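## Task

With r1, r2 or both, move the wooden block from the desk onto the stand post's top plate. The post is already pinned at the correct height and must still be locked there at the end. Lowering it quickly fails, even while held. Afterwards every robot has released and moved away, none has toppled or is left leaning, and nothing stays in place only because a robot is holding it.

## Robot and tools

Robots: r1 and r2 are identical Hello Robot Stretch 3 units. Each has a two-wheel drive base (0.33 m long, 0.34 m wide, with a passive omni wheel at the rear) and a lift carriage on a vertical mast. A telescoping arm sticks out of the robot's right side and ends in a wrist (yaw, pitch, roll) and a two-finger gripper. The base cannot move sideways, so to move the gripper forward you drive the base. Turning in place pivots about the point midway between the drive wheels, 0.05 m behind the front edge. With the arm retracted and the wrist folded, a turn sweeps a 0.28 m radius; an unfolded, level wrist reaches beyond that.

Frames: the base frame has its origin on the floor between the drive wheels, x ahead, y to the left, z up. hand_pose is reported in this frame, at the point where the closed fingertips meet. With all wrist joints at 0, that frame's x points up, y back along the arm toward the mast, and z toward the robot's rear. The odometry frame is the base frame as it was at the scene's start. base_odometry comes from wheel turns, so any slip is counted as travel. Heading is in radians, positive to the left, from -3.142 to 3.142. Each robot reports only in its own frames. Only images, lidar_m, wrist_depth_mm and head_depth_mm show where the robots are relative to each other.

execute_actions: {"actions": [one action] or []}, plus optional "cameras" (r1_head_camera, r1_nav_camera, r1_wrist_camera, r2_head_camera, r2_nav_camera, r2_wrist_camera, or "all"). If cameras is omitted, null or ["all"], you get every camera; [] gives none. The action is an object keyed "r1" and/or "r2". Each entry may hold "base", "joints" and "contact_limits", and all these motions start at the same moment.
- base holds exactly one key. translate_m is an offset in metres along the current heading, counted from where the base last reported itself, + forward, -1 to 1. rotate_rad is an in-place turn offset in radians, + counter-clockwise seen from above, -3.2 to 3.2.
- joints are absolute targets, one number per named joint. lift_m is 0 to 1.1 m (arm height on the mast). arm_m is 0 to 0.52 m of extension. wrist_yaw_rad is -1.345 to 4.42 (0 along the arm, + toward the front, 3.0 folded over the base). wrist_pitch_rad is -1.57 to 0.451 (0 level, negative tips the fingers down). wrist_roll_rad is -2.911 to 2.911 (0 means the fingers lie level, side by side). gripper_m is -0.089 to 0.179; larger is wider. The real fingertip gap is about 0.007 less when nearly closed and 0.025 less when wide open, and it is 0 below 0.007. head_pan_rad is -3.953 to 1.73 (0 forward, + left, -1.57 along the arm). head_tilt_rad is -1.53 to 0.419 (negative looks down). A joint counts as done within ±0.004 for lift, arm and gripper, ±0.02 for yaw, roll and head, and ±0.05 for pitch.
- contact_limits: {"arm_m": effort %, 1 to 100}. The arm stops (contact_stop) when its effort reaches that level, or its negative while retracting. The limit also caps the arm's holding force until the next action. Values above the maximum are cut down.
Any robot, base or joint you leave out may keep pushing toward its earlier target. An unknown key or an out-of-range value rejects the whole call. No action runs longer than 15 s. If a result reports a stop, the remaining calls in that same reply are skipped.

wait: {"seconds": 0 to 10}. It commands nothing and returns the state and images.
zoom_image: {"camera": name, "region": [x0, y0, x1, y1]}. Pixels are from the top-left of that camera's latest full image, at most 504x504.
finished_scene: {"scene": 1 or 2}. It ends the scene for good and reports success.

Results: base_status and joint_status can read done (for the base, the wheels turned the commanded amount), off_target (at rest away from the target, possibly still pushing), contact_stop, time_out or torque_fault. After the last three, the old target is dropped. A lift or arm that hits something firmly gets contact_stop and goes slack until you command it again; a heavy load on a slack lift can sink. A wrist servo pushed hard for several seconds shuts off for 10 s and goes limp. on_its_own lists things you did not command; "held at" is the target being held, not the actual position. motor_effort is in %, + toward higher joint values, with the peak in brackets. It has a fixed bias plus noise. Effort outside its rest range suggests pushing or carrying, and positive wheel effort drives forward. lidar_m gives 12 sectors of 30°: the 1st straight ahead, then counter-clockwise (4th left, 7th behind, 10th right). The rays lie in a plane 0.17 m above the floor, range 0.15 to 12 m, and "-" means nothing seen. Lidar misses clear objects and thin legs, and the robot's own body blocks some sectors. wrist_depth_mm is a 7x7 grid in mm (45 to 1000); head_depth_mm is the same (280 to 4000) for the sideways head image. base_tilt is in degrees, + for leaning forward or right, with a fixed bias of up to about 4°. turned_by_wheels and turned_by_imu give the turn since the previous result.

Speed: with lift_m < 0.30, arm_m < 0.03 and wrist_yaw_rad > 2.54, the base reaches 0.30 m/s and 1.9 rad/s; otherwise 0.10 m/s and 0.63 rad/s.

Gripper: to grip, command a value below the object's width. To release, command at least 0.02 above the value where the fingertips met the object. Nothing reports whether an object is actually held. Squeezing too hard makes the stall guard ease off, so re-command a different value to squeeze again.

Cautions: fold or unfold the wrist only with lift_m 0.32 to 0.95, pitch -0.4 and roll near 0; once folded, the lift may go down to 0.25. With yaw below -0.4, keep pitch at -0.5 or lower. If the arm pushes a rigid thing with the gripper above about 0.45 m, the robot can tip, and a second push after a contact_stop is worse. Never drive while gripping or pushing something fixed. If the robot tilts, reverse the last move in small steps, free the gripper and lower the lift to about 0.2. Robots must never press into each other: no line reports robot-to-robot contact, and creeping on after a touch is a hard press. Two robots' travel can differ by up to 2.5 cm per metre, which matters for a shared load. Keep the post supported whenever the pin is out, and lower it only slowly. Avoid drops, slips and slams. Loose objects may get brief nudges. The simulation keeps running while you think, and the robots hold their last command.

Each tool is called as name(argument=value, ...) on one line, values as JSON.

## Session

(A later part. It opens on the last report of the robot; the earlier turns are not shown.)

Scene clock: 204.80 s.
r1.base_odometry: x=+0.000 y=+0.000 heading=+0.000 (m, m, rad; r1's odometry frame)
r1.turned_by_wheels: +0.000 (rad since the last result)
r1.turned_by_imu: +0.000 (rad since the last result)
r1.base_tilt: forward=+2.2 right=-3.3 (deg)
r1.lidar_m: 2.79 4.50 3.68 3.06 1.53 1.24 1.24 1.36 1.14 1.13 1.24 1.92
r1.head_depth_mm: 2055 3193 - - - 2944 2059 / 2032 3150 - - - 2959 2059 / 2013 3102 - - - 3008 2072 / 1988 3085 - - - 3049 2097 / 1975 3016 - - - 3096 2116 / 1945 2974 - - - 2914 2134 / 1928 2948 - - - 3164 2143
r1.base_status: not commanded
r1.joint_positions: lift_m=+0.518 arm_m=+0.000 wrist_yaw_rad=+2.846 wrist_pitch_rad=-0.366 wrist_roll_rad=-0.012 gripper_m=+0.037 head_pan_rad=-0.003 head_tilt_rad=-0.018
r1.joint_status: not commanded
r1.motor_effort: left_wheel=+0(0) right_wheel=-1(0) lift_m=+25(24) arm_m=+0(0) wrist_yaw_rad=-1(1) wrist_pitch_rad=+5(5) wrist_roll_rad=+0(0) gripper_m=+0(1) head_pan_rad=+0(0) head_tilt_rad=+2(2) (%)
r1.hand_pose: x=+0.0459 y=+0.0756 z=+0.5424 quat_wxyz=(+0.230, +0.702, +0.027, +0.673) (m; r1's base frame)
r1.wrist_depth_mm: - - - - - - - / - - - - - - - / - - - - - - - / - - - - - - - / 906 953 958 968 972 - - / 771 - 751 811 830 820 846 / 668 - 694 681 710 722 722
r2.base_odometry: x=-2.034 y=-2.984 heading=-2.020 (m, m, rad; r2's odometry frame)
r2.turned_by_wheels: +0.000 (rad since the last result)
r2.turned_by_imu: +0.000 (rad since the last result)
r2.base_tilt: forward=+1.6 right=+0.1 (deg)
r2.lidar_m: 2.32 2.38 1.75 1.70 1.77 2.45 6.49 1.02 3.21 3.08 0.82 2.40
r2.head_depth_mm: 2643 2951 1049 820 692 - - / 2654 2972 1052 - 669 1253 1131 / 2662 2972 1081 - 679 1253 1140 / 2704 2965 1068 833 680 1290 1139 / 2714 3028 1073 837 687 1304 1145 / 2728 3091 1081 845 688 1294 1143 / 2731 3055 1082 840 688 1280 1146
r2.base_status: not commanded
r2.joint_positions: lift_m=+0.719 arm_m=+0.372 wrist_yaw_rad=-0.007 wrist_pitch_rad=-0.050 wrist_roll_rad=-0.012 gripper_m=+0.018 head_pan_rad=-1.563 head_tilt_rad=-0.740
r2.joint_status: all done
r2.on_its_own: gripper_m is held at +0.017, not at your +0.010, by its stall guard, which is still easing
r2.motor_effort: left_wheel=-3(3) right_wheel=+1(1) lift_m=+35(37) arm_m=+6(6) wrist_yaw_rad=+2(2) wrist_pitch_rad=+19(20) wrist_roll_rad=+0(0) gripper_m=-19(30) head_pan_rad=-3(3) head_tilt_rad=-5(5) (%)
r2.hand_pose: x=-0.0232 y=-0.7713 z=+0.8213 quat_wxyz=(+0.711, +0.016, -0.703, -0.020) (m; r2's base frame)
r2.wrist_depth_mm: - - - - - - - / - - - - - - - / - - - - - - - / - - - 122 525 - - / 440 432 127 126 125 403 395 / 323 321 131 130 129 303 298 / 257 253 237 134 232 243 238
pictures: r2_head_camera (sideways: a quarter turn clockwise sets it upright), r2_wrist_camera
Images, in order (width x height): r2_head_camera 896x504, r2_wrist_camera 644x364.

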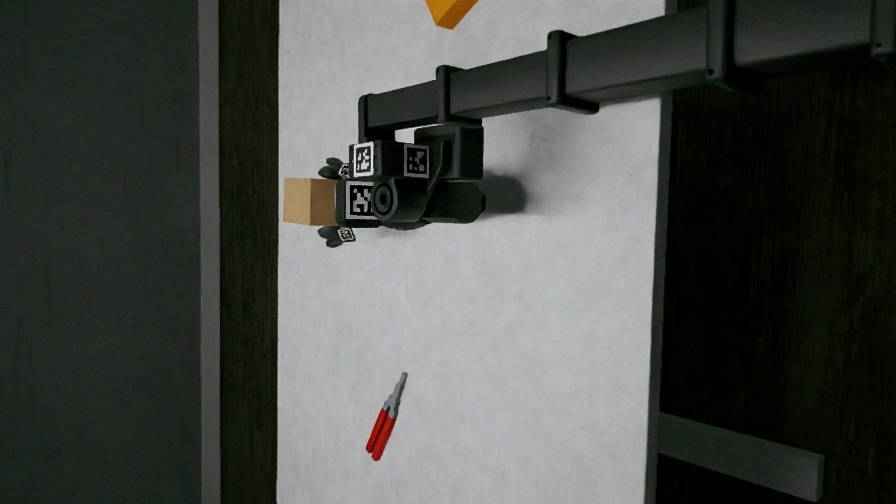

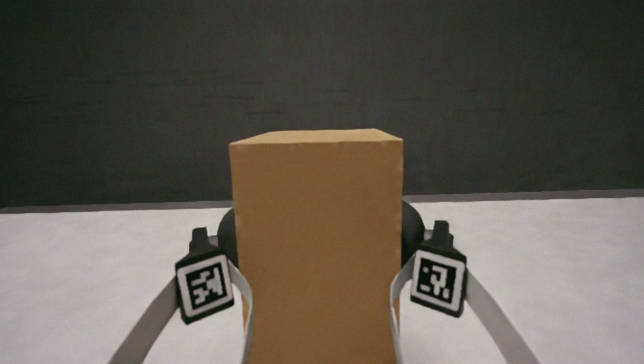

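execute_actions(actions=[{"r2": {"base": {"rotate_rad": 0.05}, "joints": {"lift_m": 0.75}}}], cameras=[])

execute_actions(actions=[{"r2": {"base": {"translate_m": -1.0}, "joints": {"lift_m": 1.04, "arm_m": 0.3, "head_pan_rad": -2.6, "head_tilt_rad": -0.4}}}], cameras=["r2_head_camera", "r2_wrist_camera"])

Scene clock: 232.10 s.
r1.base_odometry: x=+0.000 y=+0.000 heading=+0.000 (m, m, rad; r1's odometry frame)
r1.turned_by_wheels: +0.000 (rad since the last result)
r1.turned_by_imu: +0.001 (rad since the last result)
r1.base_tilt: forward=+2.2 right=-3.2 (deg)
r1.lidar_m: 2.79 4.49 3.66 3.06 1.53 1.25 1.24 1.36 1.13 1.13 1.24 1.91
r1.head_depth_mm: 2047 3193 - - - 2947 2044 / 2036 3140 - - - 2988 2076 / 2009 3090 - - - 2983 2083 / 1990 3038 - - - 3035 2095 / 1972 3013 - - - 3068 2125 / 1945 2979 - - - 2924 2125 / 1932 2944 - - - 3144 2144
r1.base_status: not commanded
r1.joint_positions: lift_m=+0.518 arm_m=+0.000 wrist_yaw_rad=+2.846 wrist_pitch_rad=-0.366 wrist_roll_rad=-0.012 gripper_m=+0.037 head_pan_rad=-0.003 head_tilt_rad=-0.018
r1.joint_status: not commanded
r1.motor_effort: left_wheel=+0(0) right_wheel=-1(1) lift_m=+24(24) arm_m=+0(1) wrist_yaw_rad=+0(0) wrist_pitch_rad=+5(5) wrist_roll_rad=+0(0) gripper_m=+0(0) head_pan_rad=+0(0) head_tilt_rad=+2(2) (%)
r1.hand_pose: x=+0.0459 y=+0.0756 z=+0.5424 quat_wxyz=(+0.230, +0.702, +0.027, +0.673) (m; r1's base frame)
r1.wrist_depth_mm: - - - - - - - / - - - - - - - / - - - - - - - / - - - - - - - / 893 952 978 955 991 - - / 756 - 761 780 840 835 853 / 669 - 676 694 708 724 734
r2.base_odometry: x=-2.034 y=-2.984 heading=-1.970 (m, m, rad; r2's odometry frame)
r2.turned_by_wheels: +0.050 (rad since the last result)
r2.turned_by_imu: +0.049 (rad since the last result)
r2.base_tilt: forward=+1.6 right=+0.2 (deg)
r2.lidar_m: 2.32 2.27 1.74 1.70 1.80 2.59 2.76 1.02 3.18 3.08 0.82 2.38
r2.head_depth_mm: 2661 2934 1049 823 691 - - / 2619 2928 1100 - 659 1253 1141 / 2696 3030 830 778 681 1262 1141 / 2705 3016 1065 830 682 1286 1139 / 2700 3073 1077 835 685 1292 1148 / 2792 3102 1080 839 684 1299 1145 / 2784 3111 1086 840 688 1332 1158
r2.base_status: done
r2.joint_positions: lift_m=+0.749 arm_m=+0.372 wrist_yaw_rad=-0.005 wrist_pitch_rad=-0.051 wrist_roll_rad=-0.012 gripper_m=+0.028 head_pan_rad=-1.563 head_tilt_rad=-0.740
r2.joint_status: all done
r2.on_its_own: gripper_m is held at +0.027, not at your +0.010, by its stall guard, which is not easing now
r2.motor_effort: left_wheel=-3(13) right_wheel=+1(8) lift_m=+35(37) arm_m=+6(7) wrist_yaw_rad=+0(2) wrist_pitch_rad=+19(19) wrist_roll_rad=+0(0) gripper_m=-22(22) head_pan_rad=-3(3) head_tilt_rad=-6(6) (%)
r2.hand_pose: x=-0.0227 y=-0.7712 z=+0.8509 quat_wxyz=(+0.711, +0.017, -0.702, -0.020) (m; r2's base frame)
r2.wrist_depth_mm: - - - - - - - / - - - - - - - / - - - - - - - / - - - 122 - - - / 518 515 128 126 126 476 476 / 383 377 131 130 129 354 352 / 299 299 278 134 275 282 279
pictures: none
No camera images: the call's "cameras" was empty. Leave "cameras" out to get every camera's image.

Scene clock: 243.43 s.
r1.base_odometry: x=+0.000 y=+0.000 heading=+0.000 (m, m, rad; r1's odometry frame)
r1.turned_by_wheels: +0.000 (rad since the last result)
r1.turned_by_imu: +0.003 (rad since the last result)
r1.base_tilt: forward=+2.2 right=-3.2 (deg)
r1.lidar_m: 2.78 4.53 3.69 3.05 1.53 1.25 1.24 1.36 1.14 1.13 1.24 1.90
r1.head_depth_mm: 2041 3215 - - - 2939 2055 / 2028 3148 - - - 2980 2071 / 2001 3100 - - - 2994 2081 / 2003 3064 - - - 3045 2114 / 1990 3013 - - - 3079 2120 / 1957 2971 - - - 2924 2137 / 1929 2948 - - - 3185 2142
r1.base_status: not commanded
r1.joint_positions: lift_m=+0.518 arm_m=+0.000 wrist_yaw_rad=+2.846 wrist_pitch_rad=-0.366 wrist_roll_rad=-0.012 gripper_m=+0.037 head_pan_rad=-0.003 head_tilt_rad=-0.018
r1.joint_status: not commanded
r1.motor_effort: left_wheel=+0(0) right_wheel=+0(1) lift_m=+24(25) arm_m=+0(1) wrist_yaw_rad=-1(1) wrist_pitch_rad=+5(5) wrist_roll_rad=+0(0) gripper_m=+1(0) head_pan_rad=+0(0) head_tilt_rad=+2(2) (%)
r1.hand_pose: x=+0.0459 y=+0.0756 z=+0.5424 quat_wxyz=(+0.230, +0.702, +0.027, +0.673) (m; r1's base frame)
r1.wrist_depth_mm: - - - - - - - / - - - - - - - / - - - - - - - / - - - - - - - / 890 939 933 977 994 - - / 769 - 752 803 814 840 844 / 677 - 687 701 688 709 709
r2.base_odometry: x=-1.645 y=-2.063 heading=-1.970 (m, m, rad; r2's odometry frame)
r2.turned_by_wheels: +0.000 (rad since the last result)
r2.turned_by_imu: +0.000 (rad since the last result)
r2.base_tilt: forward=+1.7 right=+0.1 (deg)
r2.lidar_m: 3.32 2.35 1.80 1.76 1.86 2.68 5.47 1.79 3.09 0.65 0.65 1.58
r2.head_depth_mm: - - - 3655 - - - / - - - 3743 - - - / - - - - - - 1274 / - - - - - - 1302 / 3926 - - - - - 1355 / 3470 3639 3868 - - 1572 1360 / 3063 3315 3464 - - 1628 1355
r2.base_status: done
r2.joint_positions: lift_m=+1.039 arm_m=+0.300 wrist_yaw_rad=-0.005 wrist_pitch_rad=-0.052 wrist_roll_rad=-0.012 gripper_m=+0.028 head_pan_rad=-2.593 head_tilt_rad=-0.408
r2.joint_status: all done
r2.on_its_own: gripper_m is held at +0.027, not at your +0.010, by its stall guard, which is not easing now
r2.motor_effort: left_wheel=-3(8) right_wheel=+0(3) lift_m=+35(37) arm_m=-8(7) wrist_yaw_rad=+0(0) wrist_pitch_rad=+19(19) wrist_roll_rad=+0(0) gripper_m=-22(22) head_pan_rad=-3(36) head_tilt_rad=+5(31) (%)
r2.hand_pose: x=-0.0227 y=-0.7001 z=+1.1409 quat_wxyz=(+0.711, +0.017, -0.702, -0.020) (m; r2's base frame)
r2.wrist_depth_mm: - - - - - - - / - - - - - - - / - - - - - - - / - - - 122 - - - / - - 128 125 126 - - / - - 131 130 129 - - / - - - 134 - - -
pictures: r2_head_camera (sideways: a quarter turn clockwise sets it upright), r2_wrist_camera
Images, in order (width x height): r2_head_camera 896x504, r2_wrist_camera 644x364.

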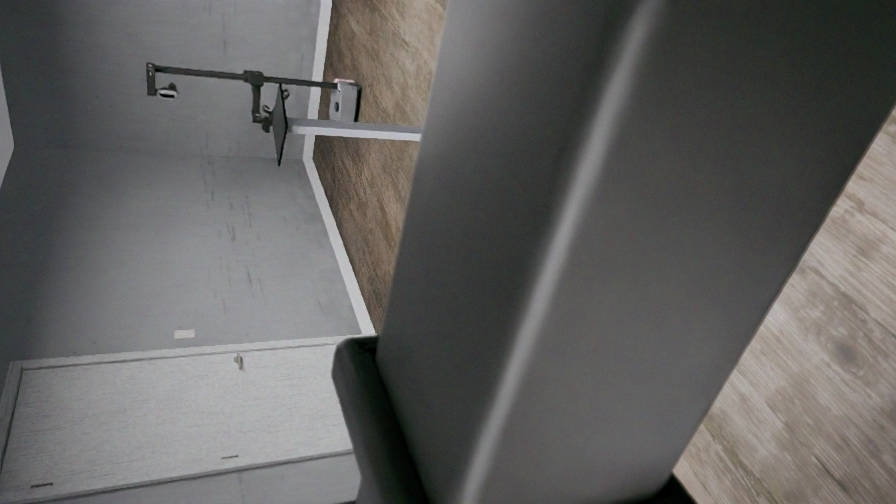

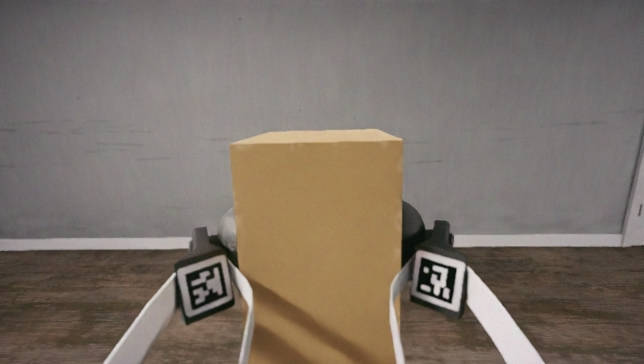

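execute_actions(actions=[{"r2": {"base": {"translate_m": -1.0}, "joints": {"lift_m": 1.07, "arm_m": 0.25, "head_pan_rad": -2.3, "head_tilt_rad": -0.4}}, "r1": {"joints": {"head_pan_rad": 0.26, "head_tilt_rad": -0.1}}}], cameras=["r2_head_camera", "r2_nav_camera", "r1_head_camera"])

Scene clock: 270.93 s.
r1.base_odometry: x=+0.000 y=+0.000 heading=+0.000 (m, m, rad; r1's odometry frame)
r1.turned_by_wheels: +0.000 (rad since the last result)
r1.turned_by_imu: +0.003 (rad since the last result)
r1.base_tilt: forward=+2.2 right=-3.3 (deg)
r1.lidar_m: 2.79 3.68 3.69 3.04 1.54 1.25 1.24 1.36 1.14 1.13 1.24 1.90
r1.head_depth_mm: 2418 - - - - 2500 1829 / 2393 - - - - 2513 1835 / 2369 - - - - 2541 1854 / 2334 - - - 3819 2563 1863 / 2323 - - - 3573 2583 1876 / 2314 3828 - - - 2635 1904 / 2265 3771 - - - 2624 1912
r1.base_status: not commanded
r1.joint_positions: lift_m=+0.518 arm_m=+0.000 wrist_yaw_rad=+2.846 wrist_pitch_rad=-0.366 wrist_roll_rad=-0.012 gripper_m=+0.037 head_pan_rad=+0.253 head_tilt_rad=-0.098
r1.joint_status: all done
r1.motor_effort: left_wheel=+1(0) right_wheel=+0(0) lift_m=+25(23) arm_m=-1(0) wrist_yaw_rad=+0(1) wrist_pitch_rad=+5(5) wrist_roll_rad=+0(0) gripper_m=+1(0) head_pan_rad=+5(29) head_tilt_rad=-1(14) (%)
r1.hand_pose: x=+0.0459 y=+0.0756 z=+0.5424 quat_wxyz=(+0.230, +0.702, +0.027, +0.673) (m; r1's base frame)
r1.wrist_depth_mm: - - - - - - - / - - - - - - - / - - - - - - - / - - - - - - - / 907 940 969 959 - - - / 766 - 753 799 850 847 863 / 666 - 681 698 705 706 714
r2.base_odometry: x=-1.256 y=-1.142 heading=-1.970 (m, m, rad; r2's odometry frame)
r2.turned_by_wheels: +0.000 (rad since the last result)
r2.turned_by_imu: +0.000 (rad since the last result)
r2.base_tilt: forward=+1.6 right=+0.1 (deg)
r2.lidar_m: 4.32 2.45 1.86 1.82 1.92 2.75 4.47 0.96 0.95 2.95 3.13 1.32
r2.head_depth_mm: - - - - - 1655 1339 / 3826 - - - 1949 1663 1339 / 3455 3650 - - 2014 1604 1335 / 3207 3431 - - 2152 1676 1344 / 3001 3113 - - 2130 1679 1356 / 2789 2884 - 2908 2210 1694 1356 / 2621 2754 - 3053 2246 1684 1362
r2.base_status: done
r2.joint_positions: lift_m=+1.069 arm_m=+0.250 wrist_yaw_rad=-0.005 wrist_pitch_rad=-0.052 wrist_roll_rad=-0.012 gripper_m=+0.028 head_pan_rad=-2.307 head_tilt_rad=-0.408
r2.joint_status: all done
r2.on_its_own: gripper_m is held at +0.027, not at your +0.010, by its stall guard, which is not easing now
r2.motor_effort: left_wheel=-3(9) right_wheel=+1(3) lift_m=+35(35) arm_m=-8(9) wrist_yaw_rad=+0(0) wrist_pitch_rad=+19(19) wrist_roll_rad=+0(0) gripper_m=-22(22) head_pan_rad=+3(20) head_tilt_rad=+5(5) (%)
r2.hand_pose: x=-0.0227 y=-0.6501 z=+1.1708 quat_wxyz=(+0.711, +0.017, -0.702, -0.020) (m; r2's base frame)
r2.wrist_depth_mm: - - - - - - - / - - - - - - - / - - - - - - - / - - - 122 - - - / - - 128 126 126 - - / - - 131 130 130 - - / - - - 134 - - -
pictures: r1_head_camera (sideways: a quarter turn clockwise sets it upright), r2_head_camera (sideways: a quarter turn clockwise sets it upright), r2_nav_camera (sideways: a quarter turn counterclockwise sets it upright)
Images, in order (width x height): r1_head_camera 896x504, r2_head_camera 896x504, r2_nav_camera 672x504.

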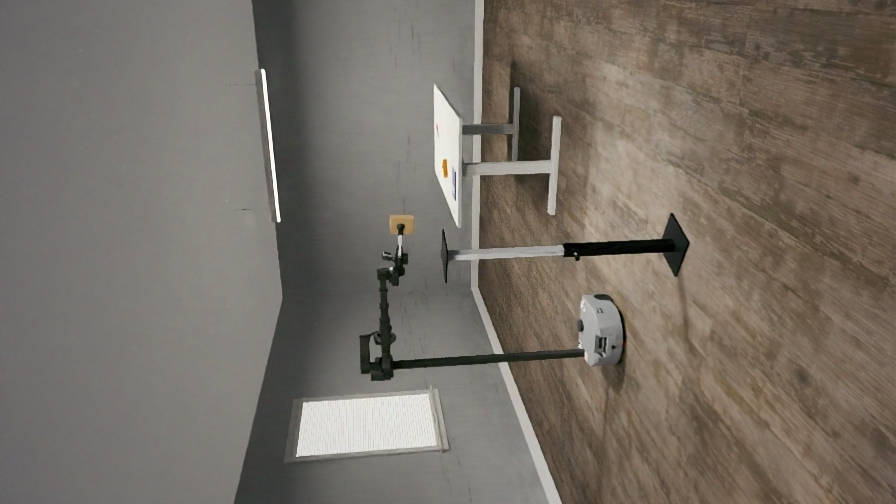

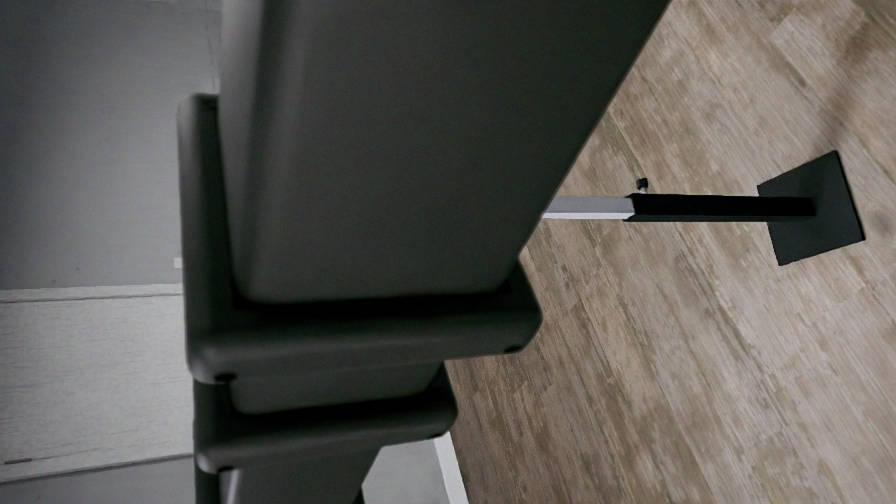

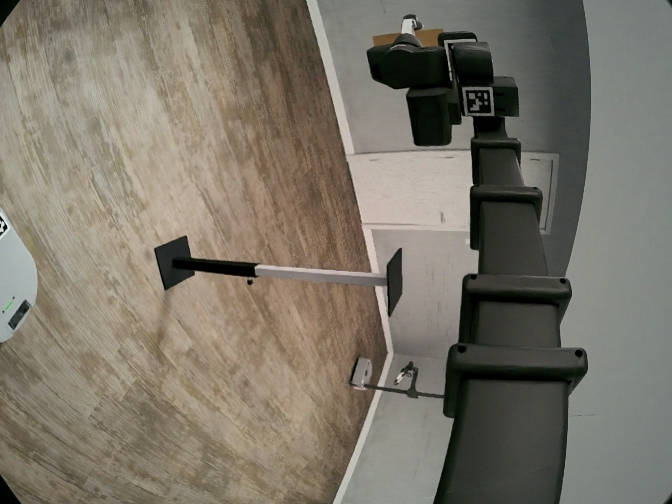

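execute_actions(actions=[{"r2": {"base": {"translate_m": -0.652}, "joints": {"lift_m": 1.035, "arm_m": 0.3, "head_pan_rad": -1.57, "head_tilt_rad": -0.5}}}], cameras=["r2_head_camera", "r2_nav_camera", "r1_head_camera", "r2_wrist_camera"])

Scene clock: 288.63 s.
r1.base_odometry: x=+0.000 y=+0.000 heading=+0.000 (m, m, rad; r1's odometry frame)
r1.turned_by_wheels: +0.000 (rad since the last result)
r1.turned_by_imu: +0.003 (rad since the last result)
r1.base_tilt: forward=+2.2 right=-3.2 (deg)
r1.lidar_m: 2.78 3.12 3.68 3.05 1.53 1.25 1.24 1.36 1.14 1.13 1.24 1.91
r1.head_depth_mm: 2410 - - - - 2503 1817 / 2398 - - - - 2527 1846 / 2367 - - - - 2552 1845 / 2350 - - - 3800 2559 1854 / 2327 - - - - 2614 1886 / 2298 3832 - - - 2638 1894 / 2272 3749 - - - 2642 1911
r1.base_status: not commanded
r1.joint_positions: lift_m=+0.518 arm_m=+0.000 wrist_yaw_rad=+2.846 wrist_pitch_rad=-0.366 wrist_roll_rad=-0.012 gripper_m=+0.037 head_pan_rad=+0.253 head_tilt_rad=-0.098
r1.joint_status: not commanded
r1.motor_effort: left_wheel=+0(0) right_wheel=+0(1) lift_m=+25(24) arm_m=+0(0) wrist_yaw_rad=+0(0) wrist_pitch_rad=+5(5) wrist_roll_rad=+0(1) gripper_m=+0(1) head_pan_rad=+4(4) head_tilt_rad=-2(1) (%)
r1.hand_pose: x=+0.0459 y=+0.0756 z=+0.5424 quat_wxyz=(+0.230, +0.702, +0.027, +0.673) (m; r1's base frame)
r1.wrist_depth_mm: - - - - - - - / - - - - - - - / - - - - - - - / - - - - - - - / 899 960 963 938 975 - - / 756 - 751 777 817 839 844 / 675 - 678 693 696 710 740
r2.base_odometry: x=-1.003 y=-0.541 heading=-1.970 (m, m, rad; r2's odometry frame)
r2.turned_by_wheels: +0.000 (rad since the last result)
r2.turned_by_imu: +0.000 (rad since the last result)
r2.base_tilt: forward=+1.6 right=+0.1 (deg)
r2.lidar_m: 3.18 2.50 1.90 1.86 1.96 2.82 3.82 3.11 2.97 0.68 3.11 1.92
r2.head_depth_mm: 2426 2562 2938 2662 1942 1525 1265 / 2452 2609 - 2696 1969 1532 1271 / 2489 2646 - 791 1881 1450 1233 / 2515 2760 3009 2445 1904 1500 1250 / 2545 2757 3052 2727 1974 1558 1284 / 2557 2787 3129 2747 2005 1566 1278 / 2565 2860 3133 2776 1989 1563 1293
r2.base_status: done
r2.joint_positions: lift_m=+1.035 arm_m=+0.300 wrist_yaw_rad=-0.005 wrist_pitch_rad=-0.052 wrist_roll_rad=-0.012 gripper_m=+0.028 head_pan_rad=-1.577 head_tilt_rad=-0.493
r2.joint_status: all done
r2.on_its_own: gripper_m is held at +0.027, not at your +0.010, by its stall guard, which is not easing now
r2.motor_effort: left_wheel=-3(8) right_wheel=+1(3) lift_m=+17(32) arm_m=+7(7) wrist_yaw_rad=+0(0) wrist_pitch_rad=+20(19) wrist_roll_rad=+0(0) gripper_m=-21(22) head_pan_rad=+2(36) head_tilt_rad=-4(17) (%)
r2.hand_pose: x=-0.0227 y=-0.6992 z=+1.1367 quat_wxyz=(+0.711, +0.017, -0.702, -0.020) (m; r2's base frame)
r2.wrist_depth_mm: - - - - - - - / - - - - - - - / - - - - - - - / - - - 122 - - - / - - 128 125 126 - - / - - 131 130 130 - - / - - - 133 - - -
pictures: r1_head_camera (sideways: a quarter turn clockwise sets it upright), r2_head_camera (sideways: a quarter turn clockwise sets it upright), r2_nav_camera (sideways: a quarter turn counterclockwise sets it upright), r2_wrist_camera
Images, in order (width x height): r1_head_camera 896x504, r2_head_camera 896x504, r2_nav_camera 672x504, r2_wrist_camera 644x364.

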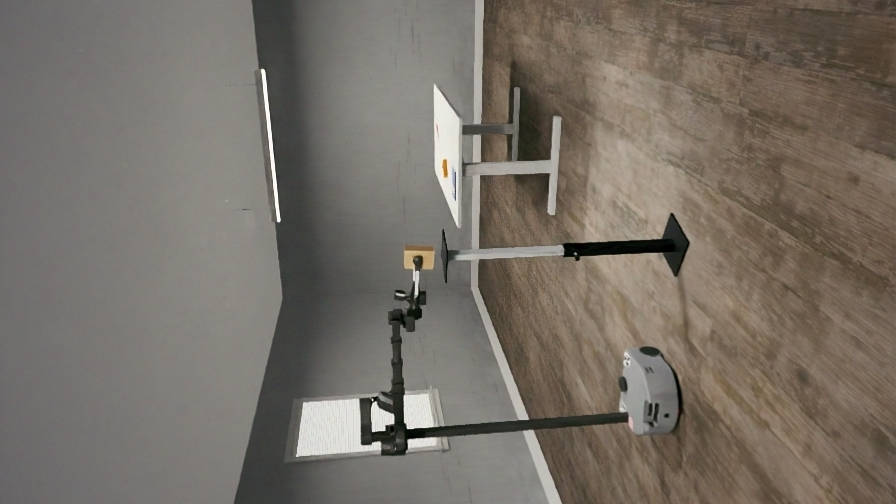

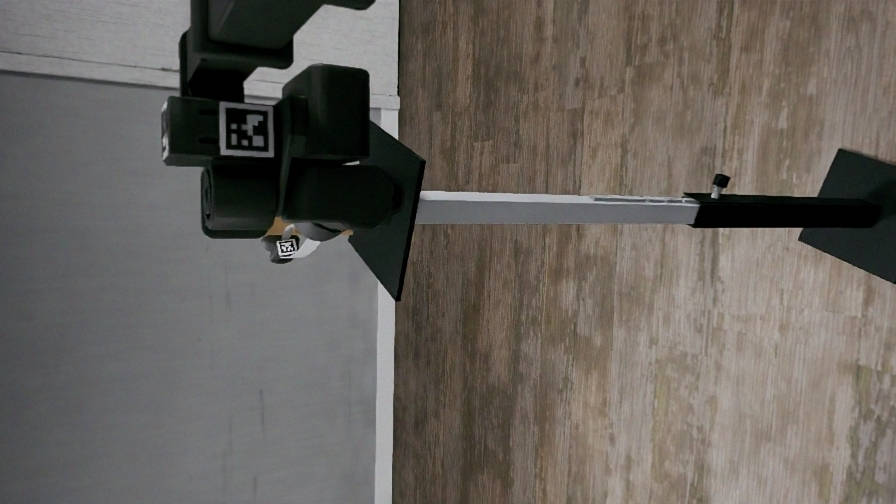

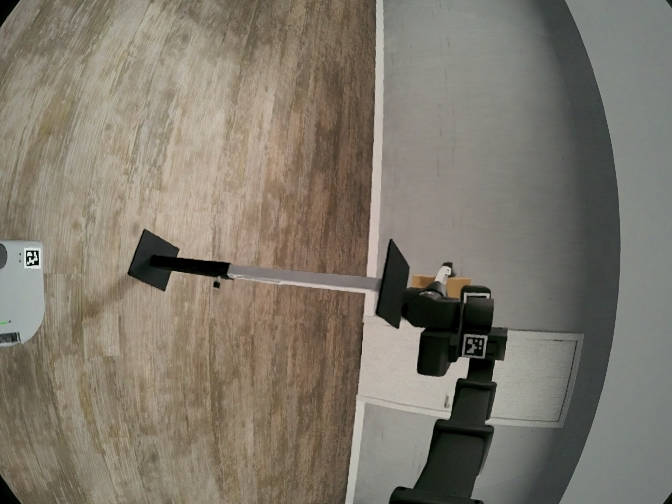

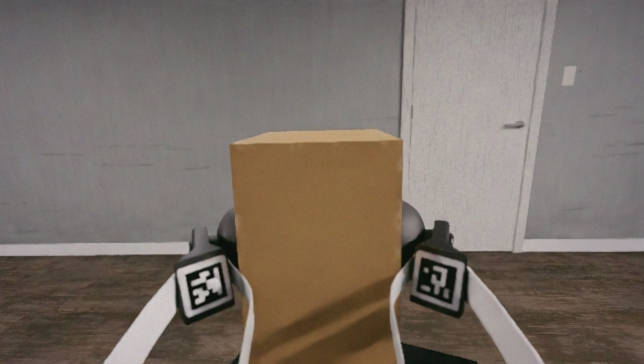

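zoom_image(camera="r1_head_camera", region=[380, 215, 480, 315])

Region (380, 215, 480, 315) of r1_head_camera's 896x504 image, scaled by 5.040, with more detail than that image has.

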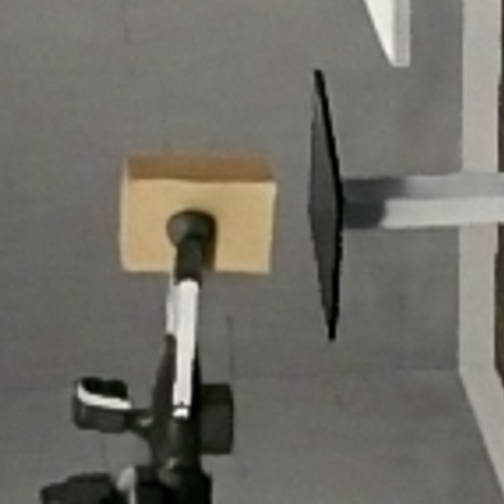

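execute_actions(actions=[{"r2": {"joints": {"lift_m": 0.987, "wrist_pitch_rad": 0.04, "arm_m": 0.305}}}], cameras=["r1_head_camera", "r2_wrist_camera"])

zoom_image(camera="r1_head_camera", region=[380, 215, 480, 315])

Scene clock: 305.80 s.
r1.base_odometry: x=+0.000 y=+0.000 heading=+0.000 (m, m, rad; r1's odometry frame)
r1.turned_by_wheels: +0.000 (rad since the last result)
r1.turned_by_imu: +0.001 (rad since the last result)
r1.base_tilt: forward=+2.2 right=-3.2 (deg)
r1.lidar_m: 2.79 3.11 3.67 3.03 1.53 1.25 1.24 1.36 1.14 1.13 1.24 1.90
r1.head_depth_mm: 2434 - - - - 2483 1823 / 2401 - - - - 2512 1850 / 2386 - - - - 2539 1854 / 2370 - - - 3855 2569 1862 / 2331 - - - - 2611 1878 / 2299 3815 - - - 2621 1901 / 2269 3785 - - - 2653 1909
r1.base_status: not commanded
r1.joint_positions: lift_m=+0.518 arm_m=+0.000 wrist_yaw_rad=+2.846 wrist_pitch_rad=-0.366 wrist_roll_rad=-0.012 gripper_m=+0.037 head_pan_rad=+0.253 head_tilt_rad=-0.098
r1.joint_status: not commanded
r1.motor_effort: left_wheel=+0(0) right_wheel=+0(0) lift_m=+25(24) arm_m=-1(1) wrist_yaw_rad=+0(0) wrist_pitch_rad=+5(5) wrist_roll_rad=+0(0) gripper_m=+0(1) head_pan_rad=+5(4) head_tilt_rad=-1(1) (%)
r1.hand_pose: x=+0.0459 y=+0.0756 z=+0.5424 quat_wxyz=(+0.230, +0.702, +0.027, +0.673) (m; r1's base frame)
r1.wrist_depth_mm: - - - - - - - / - - - - - - - / - - - - - - - / - - - - - - - / 895 942 982 934 966 - - / 765 - 750 805 822 838 848 / 656 - 687 704 699 716 703
r2.base_odometry: x=-1.003 y=-0.541 heading=-1.970 (m, m, rad; r2's odometry frame)
r2.turned_by_wheels: +0.000 (rad since the last result)
r2.turned_by_imu: +0.000 (rad since the last result)
r2.base_tilt: forward=+1.6 right=+0.2 (deg)
r2.lidar_m: 3.16 2.48 1.90 1.86 1.96 2.81 3.83 3.12 2.96 0.67 3.10 1.93
r2.head_depth_mm: 2424 2671 - 2550 1962 1534 1275 / 2467 2710 - 2558 1963 1534 1265 / 2528 2721 - 2408 1886 1460 1230 / 2518 2742 2971 2458 1894 1511 1245 / 2520 2794 3046 2728 1980 1553 1277 / 2547 2807 3130 2708 1997 1560 1285 / 2600 2795 3120 2741 2015 1562 1279
r2.base_status: not commanded
r2.joint_positions: lift_m=+0.987 arm_m=+0.305 wrist_yaw_rad=-0.005 wrist_pitch_rad=-0.018 wrist_roll_rad=-0.012 gripper_m=+0.028 head_pan_rad=-1.577 head_tilt_rad=-0.493
r2.joint_status: wrist_pitch_rad off_target (ended at -0.018, target +0.040); the others done
r2.on_its_own: gripper_m is held at +0.027, not at your +0.010, by its stall guard, which is not easing now
r2.motor_effort: left_wheel=-3(3) right_wheel=+0(1) lift_m=+17(18) arm_m=+7(7) wrist_yaw_rad=+0(0) wrist_pitch_rad=+22(21) wrist_roll_rad=+0(0) gripper_m=-22(22) head_pan_rad=+3(2) head_tilt_rad=-4(4) (%)
r2.hand_pose: x=-0.0227 y=-0.7053 z=+1.0974 quat_wxyz=(+0.711, +0.005, -0.703, -0.008) (m; r2's base frame)
r2.wrist_depth_mm: - - - - - - - / - - - - - - - / - - - - - - - / - - - 122 - - - / - - 128 126 126 - - / - - 132 130 129 - - / - - 206 134 201 - -
pictures: r1_head_camera (sideways: a quarter turn clockwise sets it upright), r2_wrist_camera
Images, in order (width x height): r1_head_camera 896x504, r2_wrist_camera 644x364.

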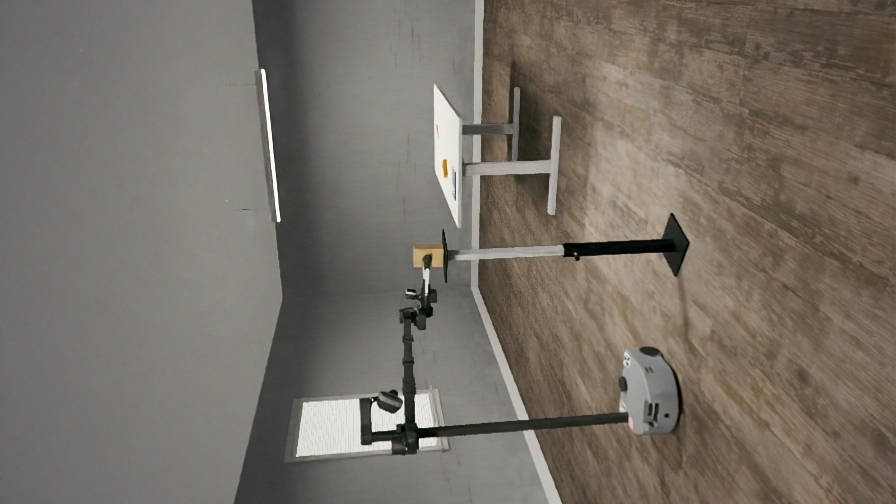

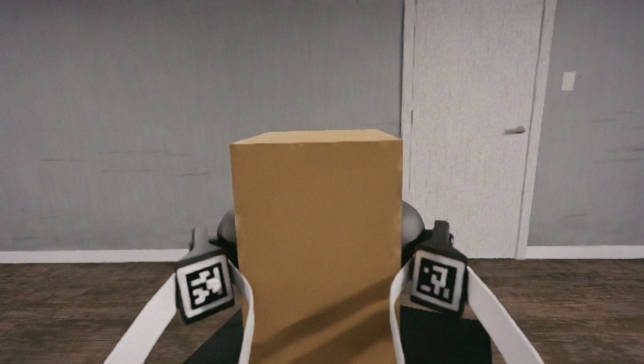

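Region (380, 215, 480, 315) of r1_head_camera's 896x504 image, scaled by 5.040, with more detail than that image has.

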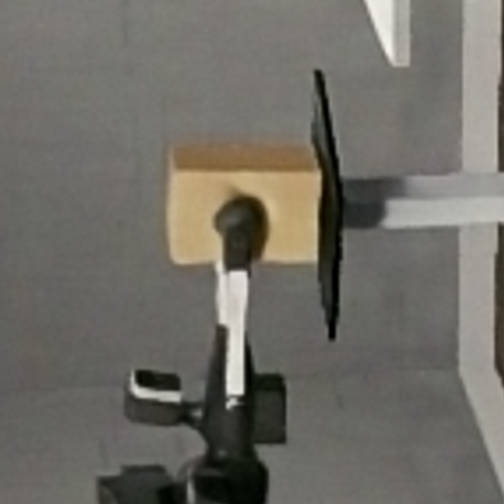

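execute_actions(actions=[{"r2": {"joints": {"lift_m": 0.976}}}], cameras=["r2_wrist_camera"])

Scene clock: 312.23 s.
r1.base_odometry: x=+0.000 y=+0.000 heading=+0.000 (m, m, rad; r1's odometry frame)
r1.turned_by_wheels: +0.000 (rad since the last result)
r1.turned_by_imu: +0.001 (rad since the last result)
r1.base_tilt: forward=+2.2 right=-3.2 (deg)
r1.lidar_m: 2.79 3.10 3.68 3.05 1.53 1.25 1.24 1.36 1.14 1.13 1.24 1.90
r1.head_depth_mm: 2423 - - - - 2510 1815 / 2399 - - - - 2526 1841 / 2361 - - - - 2554 1860 / 2360 - - - 3809 2584 1863 / 2332 - - - - 2608 1879 / 2295 3845 - - - 2612 1882 / 2259 3752 - - - 2638 1911
r1.base_status: not commanded
r1.joint_positions: lift_m=+0.518 arm_m=+0.000 wrist_yaw_rad=+2.846 wrist_pitch_rad=-0.366 wrist_roll_rad=-0.012 gripper_m=+0.037 head_pan_rad=+0.253 head_tilt_rad=-0.098
r1.joint_status: not commanded
r1.motor_effort: left_wheel=+0(0) right_wheel=+0(1) lift_m=+25(24) arm_m=-1(0) wrist_yaw_rad=+0(1) wrist_pitch_rad=+5(5) wrist_roll_rad=+0(0) gripper_m=+0(1) head_pan_rad=+5(4) head_tilt_rad=-1(1) (%)
r1.hand_pose: x=+0.0459 y=+0.0756 z=+0.5424 quat_wxyz=(+0.230, +0.702, +0.027, +0.673) (m; r1's base frame)
r1.wrist_depth_mm: - - - - - - - / - - - - - - - / - - - - - - - / - - - - - - - / 904 950 946 945 997 - - / 757 - 756 813 850 841 851 / 658 - 678 699 706 704 715
r2.base_odometry: x=-1.003 y=-0.541 heading=-1.970 (m, m, rad; r2's odometry frame)
r2.turned_by_wheels: +0.000 (rad since the last result)
r2.turned_by_imu: +0.000 (rad since the last result)
r2.base_tilt: forward=+1.5 right=+0.1 (deg)
r2.lidar_m: 3.15 2.49 1.90 1.86 1.96 2.82 3.81 3.12 2.97 0.68 3.10 1.92
r2.head_depth_mm: 2437 2638 2849 2530 1968 1543 1270 / 2410 2701 - 2428 1965 1532 1275 / 2477 2712 - 2369 1885 1462 1233 / 2488 2724 2916 2499 1904 1503 1251 / 2531 2774 3074 2729 1991 1557 1284 / 2553 2770 3092 2744 1986 1571 1289 / 2584 2831 3145 2751 1996 1569 1293
r2.base_status: not commanded
r2.joint_positions: lift_m=+0.976 arm_m=+0.305 wrist_yaw_rad=-0.005 wrist_pitch_rad=-0.004 wrist_roll_rad=-0.012 gripper_m=+0.028 head_pan_rad=-1.577 head_tilt_rad=-0.493
r2.joint_status: all done
r2.on_its_own: gripper_m is held at +0.027, not at your +0.010, by its stall guard, which is not easing now
r2.motor_effort: left_wheel=-3(3) right_wheel=+1(1) lift_m=+16(17) arm_m=+7(7) wrist_yaw_rad=+0(0) wrist_pitch_rad=+16(22) wrist_roll_rad=+0(1) gripper_m=-22(22) head_pan_rad=+3(3) head_tilt_rad=-3(3) (%)
r2.hand_pose: x=-0.0227 y=-0.7057 z=+1.0901 quat_wxyz=(+0.712, +0.000, -0.703, -0.003) (m; r2's base frame)
r2.wrist_depth_mm: - - - - - - - / - - - - - - - / - - - 179 - - - / - - - 121 - - - / - - 127 125 125 - - / - - 130 130 129 - - / - - 197 135 193 218 -
pictures: r2_wrist_camera
Images, in order (width x height): r2_wrist_camera 644x364.

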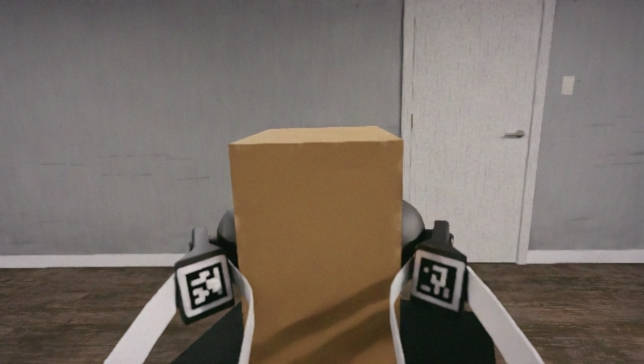

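Touching. Release and retract.

execute_actions(actions=[{"r2": {"joints": {"lift_m": 0.971, "gripper_m": 0.12}}}], cameras=["r2_wrist_camera"])

execute_actions(actions=[{"r2": {"joints": {"arm_m": 0.02}}}], cameras=["r2_wrist_camera", "r2_head_camera"])

Scene clock: 318.20 s.
r1.base_odometry: x=+0.000 y=+0.000 heading=+0.000 (m, m, rad; r1's odometry frame)
r1.turned_by_wheels: +0.000 (rad since the last result)
r1.turned_by_imu: +0.001 (rad since the last result)
r1.base_tilt: forward=+2.3 right=-3.2 (deg)
r1.lidar_m: 2.80 3.13 3.68 3.04 1.53 1.25 1.24 1.36 1.14 1.13 1.24 1.91
r1.head_depth_mm: 2410 - - - - 2493 1828 / 2394 - - - - 2519 1848 / 2375 - - - - 2543 1857 / 2357 - - - 3803 2578 1876 / 2323 - - - - 2588 1872 / 2296 3791 - - - 2604 1892 / 2268 3751 - - - 2651 1912
r1.base_status: not commanded
r1.joint_positions: lift_m=+0.518 arm_m=+0.000 wrist_yaw_rad=+2.846 wrist_pitch_rad=-0.366 wrist_roll_rad=-0.012 gripper_m=+0.037 head_pan_rad=+0.253 head_tilt_rad=-0.098
r1.joint_status: not commanded
r1.motor_effort: left_wheel=+1(0) right_wheel=+0(1) lift_m=+24(24) arm_m=-1(0) wrist_yaw_rad=+0(1) wrist_pitch_rad=+5(5) wrist_roll_rad=+0(0) gripper_m=+0(0) head_pan_rad=+4(4) head_tilt_rad=-1(1) (%)
r1.hand_pose: x=+0.0459 y=+0.0756 z=+0.5424 quat_wxyz=(+0.230, +0.702, +0.027, +0.673) (m; r1's base frame)
r1.wrist_depth_mm: - - - - - - - / - - - - - - - / - - - - - - - / - - - - - - - / 916 951 964 948 981 - - / 767 - 749 809 826 801 835 / 671 - 678 690 699 701 732
r2.base_odometry: x=-1.003 y=-0.541 heading=-1.970 (m, m, rad; r2's odometry frame)
r2.turned_by_wheels: +0.000 (rad since the last result)
r2.turned_by_imu: +0.000 (rad since the last result)
r2.base_tilt: forward=+1.6 right=+0.3 (deg)
r2.lidar_m: 3.17 2.49 1.91 1.86 1.96 2.81 3.81 3.11 2.97 0.67 3.09 1.92
r2.head_depth_mm: 2426 2661 2829 2519 1945 1537 1268 / 2453 2681 - 2438 1948 1539 1277 / 2480 2708 - 2344 1878 1451 1226 / 2510 2757 2905 2523 1889 1496 1246 / 2538 2779 3093 2756 1976 1548 1270 / 2570 2823 3040 2766 2007 1561 1282 / 2549 2858 3147 2762 1999 1567 1293
r2.base_status: not commanded
r2.joint_positions: lift_m=+0.971 arm_m=+0.305 wrist_yaw_rad=-0.005 wrist_pitch_rad=+0.014 wrist_roll_rad=-0.012 gripper_m=+0.120 head_pan_rad=-1.577 head_tilt_rad=-0.493
r2.joint_status: all done
r2.motor_effort: left_wheel=-2(2) right_wheel=+1(1) lift_m=+15(16) arm_m=+7(7) wrist_yaw_rad=-1(0) wrist_pitch_rad=+9(16) wrist_roll_rad=+0(0) gripper_m=+0(90) head_pan_rad=+3(2) head_tilt_rad=-4(4) (%)
r2.hand_pose: x=-0.0226 y=-0.7061 z=+1.0898 quat_wxyz=(+0.712, -0.007, -0.703, +0.003) (m; r2's base frame)
r2.wrist_depth_mm: - - - - - - - / - - - - - - - / - - - 188 - - - / - - - 122 - - - / - - - 126 - - - / - - - 130 - - - / - - 197 134 192 - -
pictures: r2_wrist_camera
Images, in order (width x height): r2_wrist_camera 644x364.

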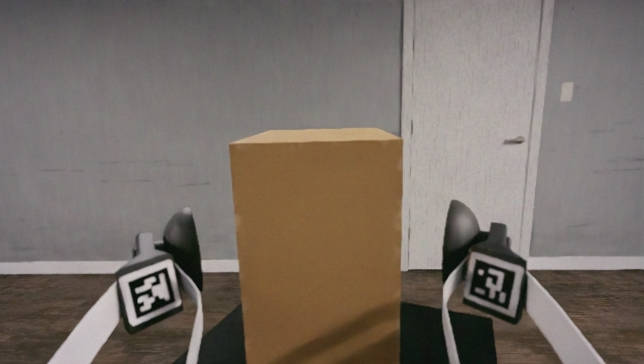

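Scene clock: 321.53 s.
r1.base_odometry: x=+0.000 y=+0.000 heading=+0.000 (m, m, rad; r1's odometry frame)
r1.turned_by_wheels: +0.000 (rad since the last result)
r1.turned_by_imu: +0.001 (rad since the last result)
r1.base_tilt: forward=+2.2 right=-3.3 (deg)
r1.lidar_m: 2.79 3.11 3.67 3.05 1.53 1.25 1.24 1.36 1.14 1.13 1.24 1.90
r1.head_depth_mm: 2420 - - - - 2493 1821 / 2401 - - - - 2523 1845 / 2378 - - - - 2555 1867 / 2357 - - - 3786 2578 1871 / 2321 - - - - 2604 1878 / 2293 3842 - - - 2619 1890 / 2259 3723 - - - 2657 1914
r1.base_status: not commanded
r1.joint_positions: lift_m=+0.518 arm_m=+0.000 wrist_yaw_rad=+2.846 wrist_pitch_rad=-0.366 wrist_roll_rad=-0.012 gripper_m=+0.037 head_pan_rad=+0.253 head_tilt_rad=-0.098
r1.joint_status: not commanded
r1.motor_effort: left_wheel=-1(0) right_wheel=+0(1) lift_m=+25(24) arm_m=-1(1) wrist_yaw_rad=+0(0) wrist_pitch_rad=+5(5) wrist_roll_rad=+0(0) gripper_m=-1(0) head_pan_rad=+4(4) head_tilt_rad=-1(1) (%)
r1.hand_pose: x=+0.0459 y=+0.0756 z=+0.5424 quat_wxyz=(+0.230, +0.702, +0.027, +0.673) (m; r1's base frame)
r1.wrist_depth_mm: - - - - - - - / - - - - - - - / - - - - - - - / - - - - - - - / 882 920 971 957 965 - - / 770 - 749 796 815 834 839 / 666 - 688 689 695 712 736
r2.base_odometry: x=-1.003 y=-0.541 heading=-1.970 (m, m, rad; r2's odometry frame)
r2.turned_by_wheels: +0.000 (rad since the last result)
r2.turned_by_imu: +0.000 (rad since the last result)
r2.base_tilt: forward=+1.6 right=+0.3 (deg)
r2.lidar_m: 3.17 2.49 1.90 1.86 1.96 2.81 3.81 3.12 2.97 0.68 3.10 1.92
r2.head_depth_mm: 2464 2644 2915 2778 - - - / 2429 2713 2941 2945 - - - / 2475 2731 675 703 - - - / 2478 2752 2937 2314 1990 1554 1273 / 2501 2784 3051 2729 1982 1551 1281 / 2555 2796 3101 2765 2000 1560 1279 / 2577 2853 3149 2720 2009 1567 1291
r2.base_status: not commanded
r2.joint_positions: lift_m=+0.971 arm_m=+0.020 wrist_yaw_rad=-0.005 wrist_pitch_rad=+0.015 wrist_roll_rad=-0.012 gripper_m=+0.120 head_pan_rad=-1.577 head_tilt_rad=-0.494
r2.joint_status: all done
r2.motor_effort: left_wheel=-2(3) right_wheel=+1(1) lift_m=+15(15) arm_m=-8(9) wrist_yaw_rad=+0(0) wrist_pitch_rad=+9(9) wrist_roll_rad=+0(0) gripper_m=+0(0) head_pan_rad=+3(3) head_tilt_rad=-4(4) (%)
r2.hand_pose: x=-0.0226 y=-0.4220 z=+1.0899 quat_wxyz=(+0.712, -0.007, -0.703, +0.003) (m; r2's base frame)
r2.wrist_depth_mm: - - - - - - - / - - - - - - - / - - - - - - - / - - - 418 - - - / - - - 424 - - - / - - - - - - - / - - - - - - -
pictures: r2_head_camera (sideways: a quarter turn clockwise sets it upright), r2_wrist_camera
Images, in order (width x height): r2_head_camera 896x504, r2_wrist_camera 644x364.

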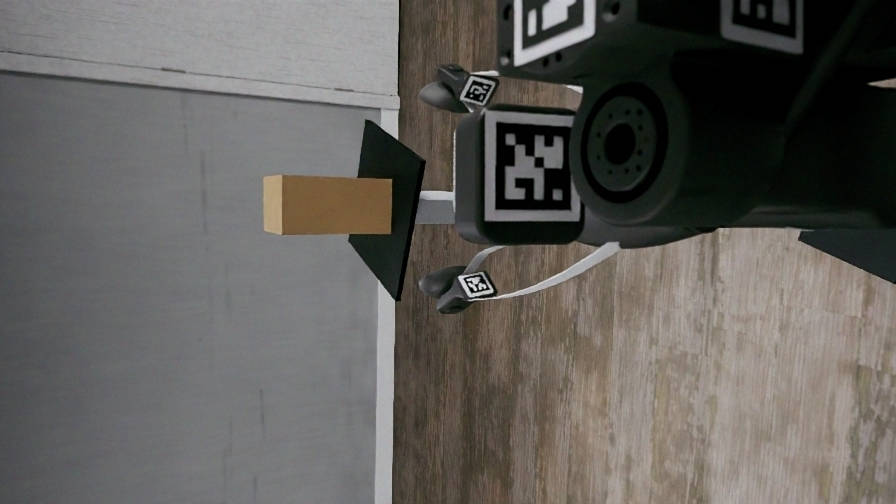

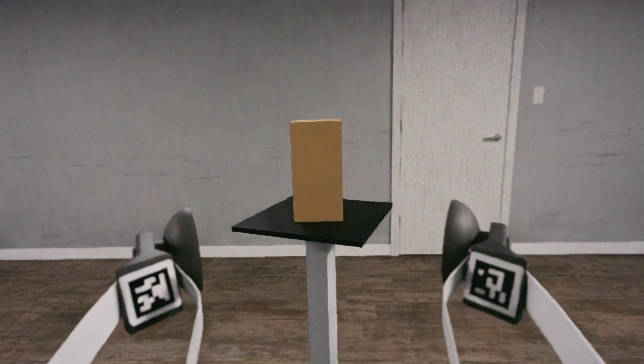

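finished_scene(scene=2)

The scene is finished: the task was done.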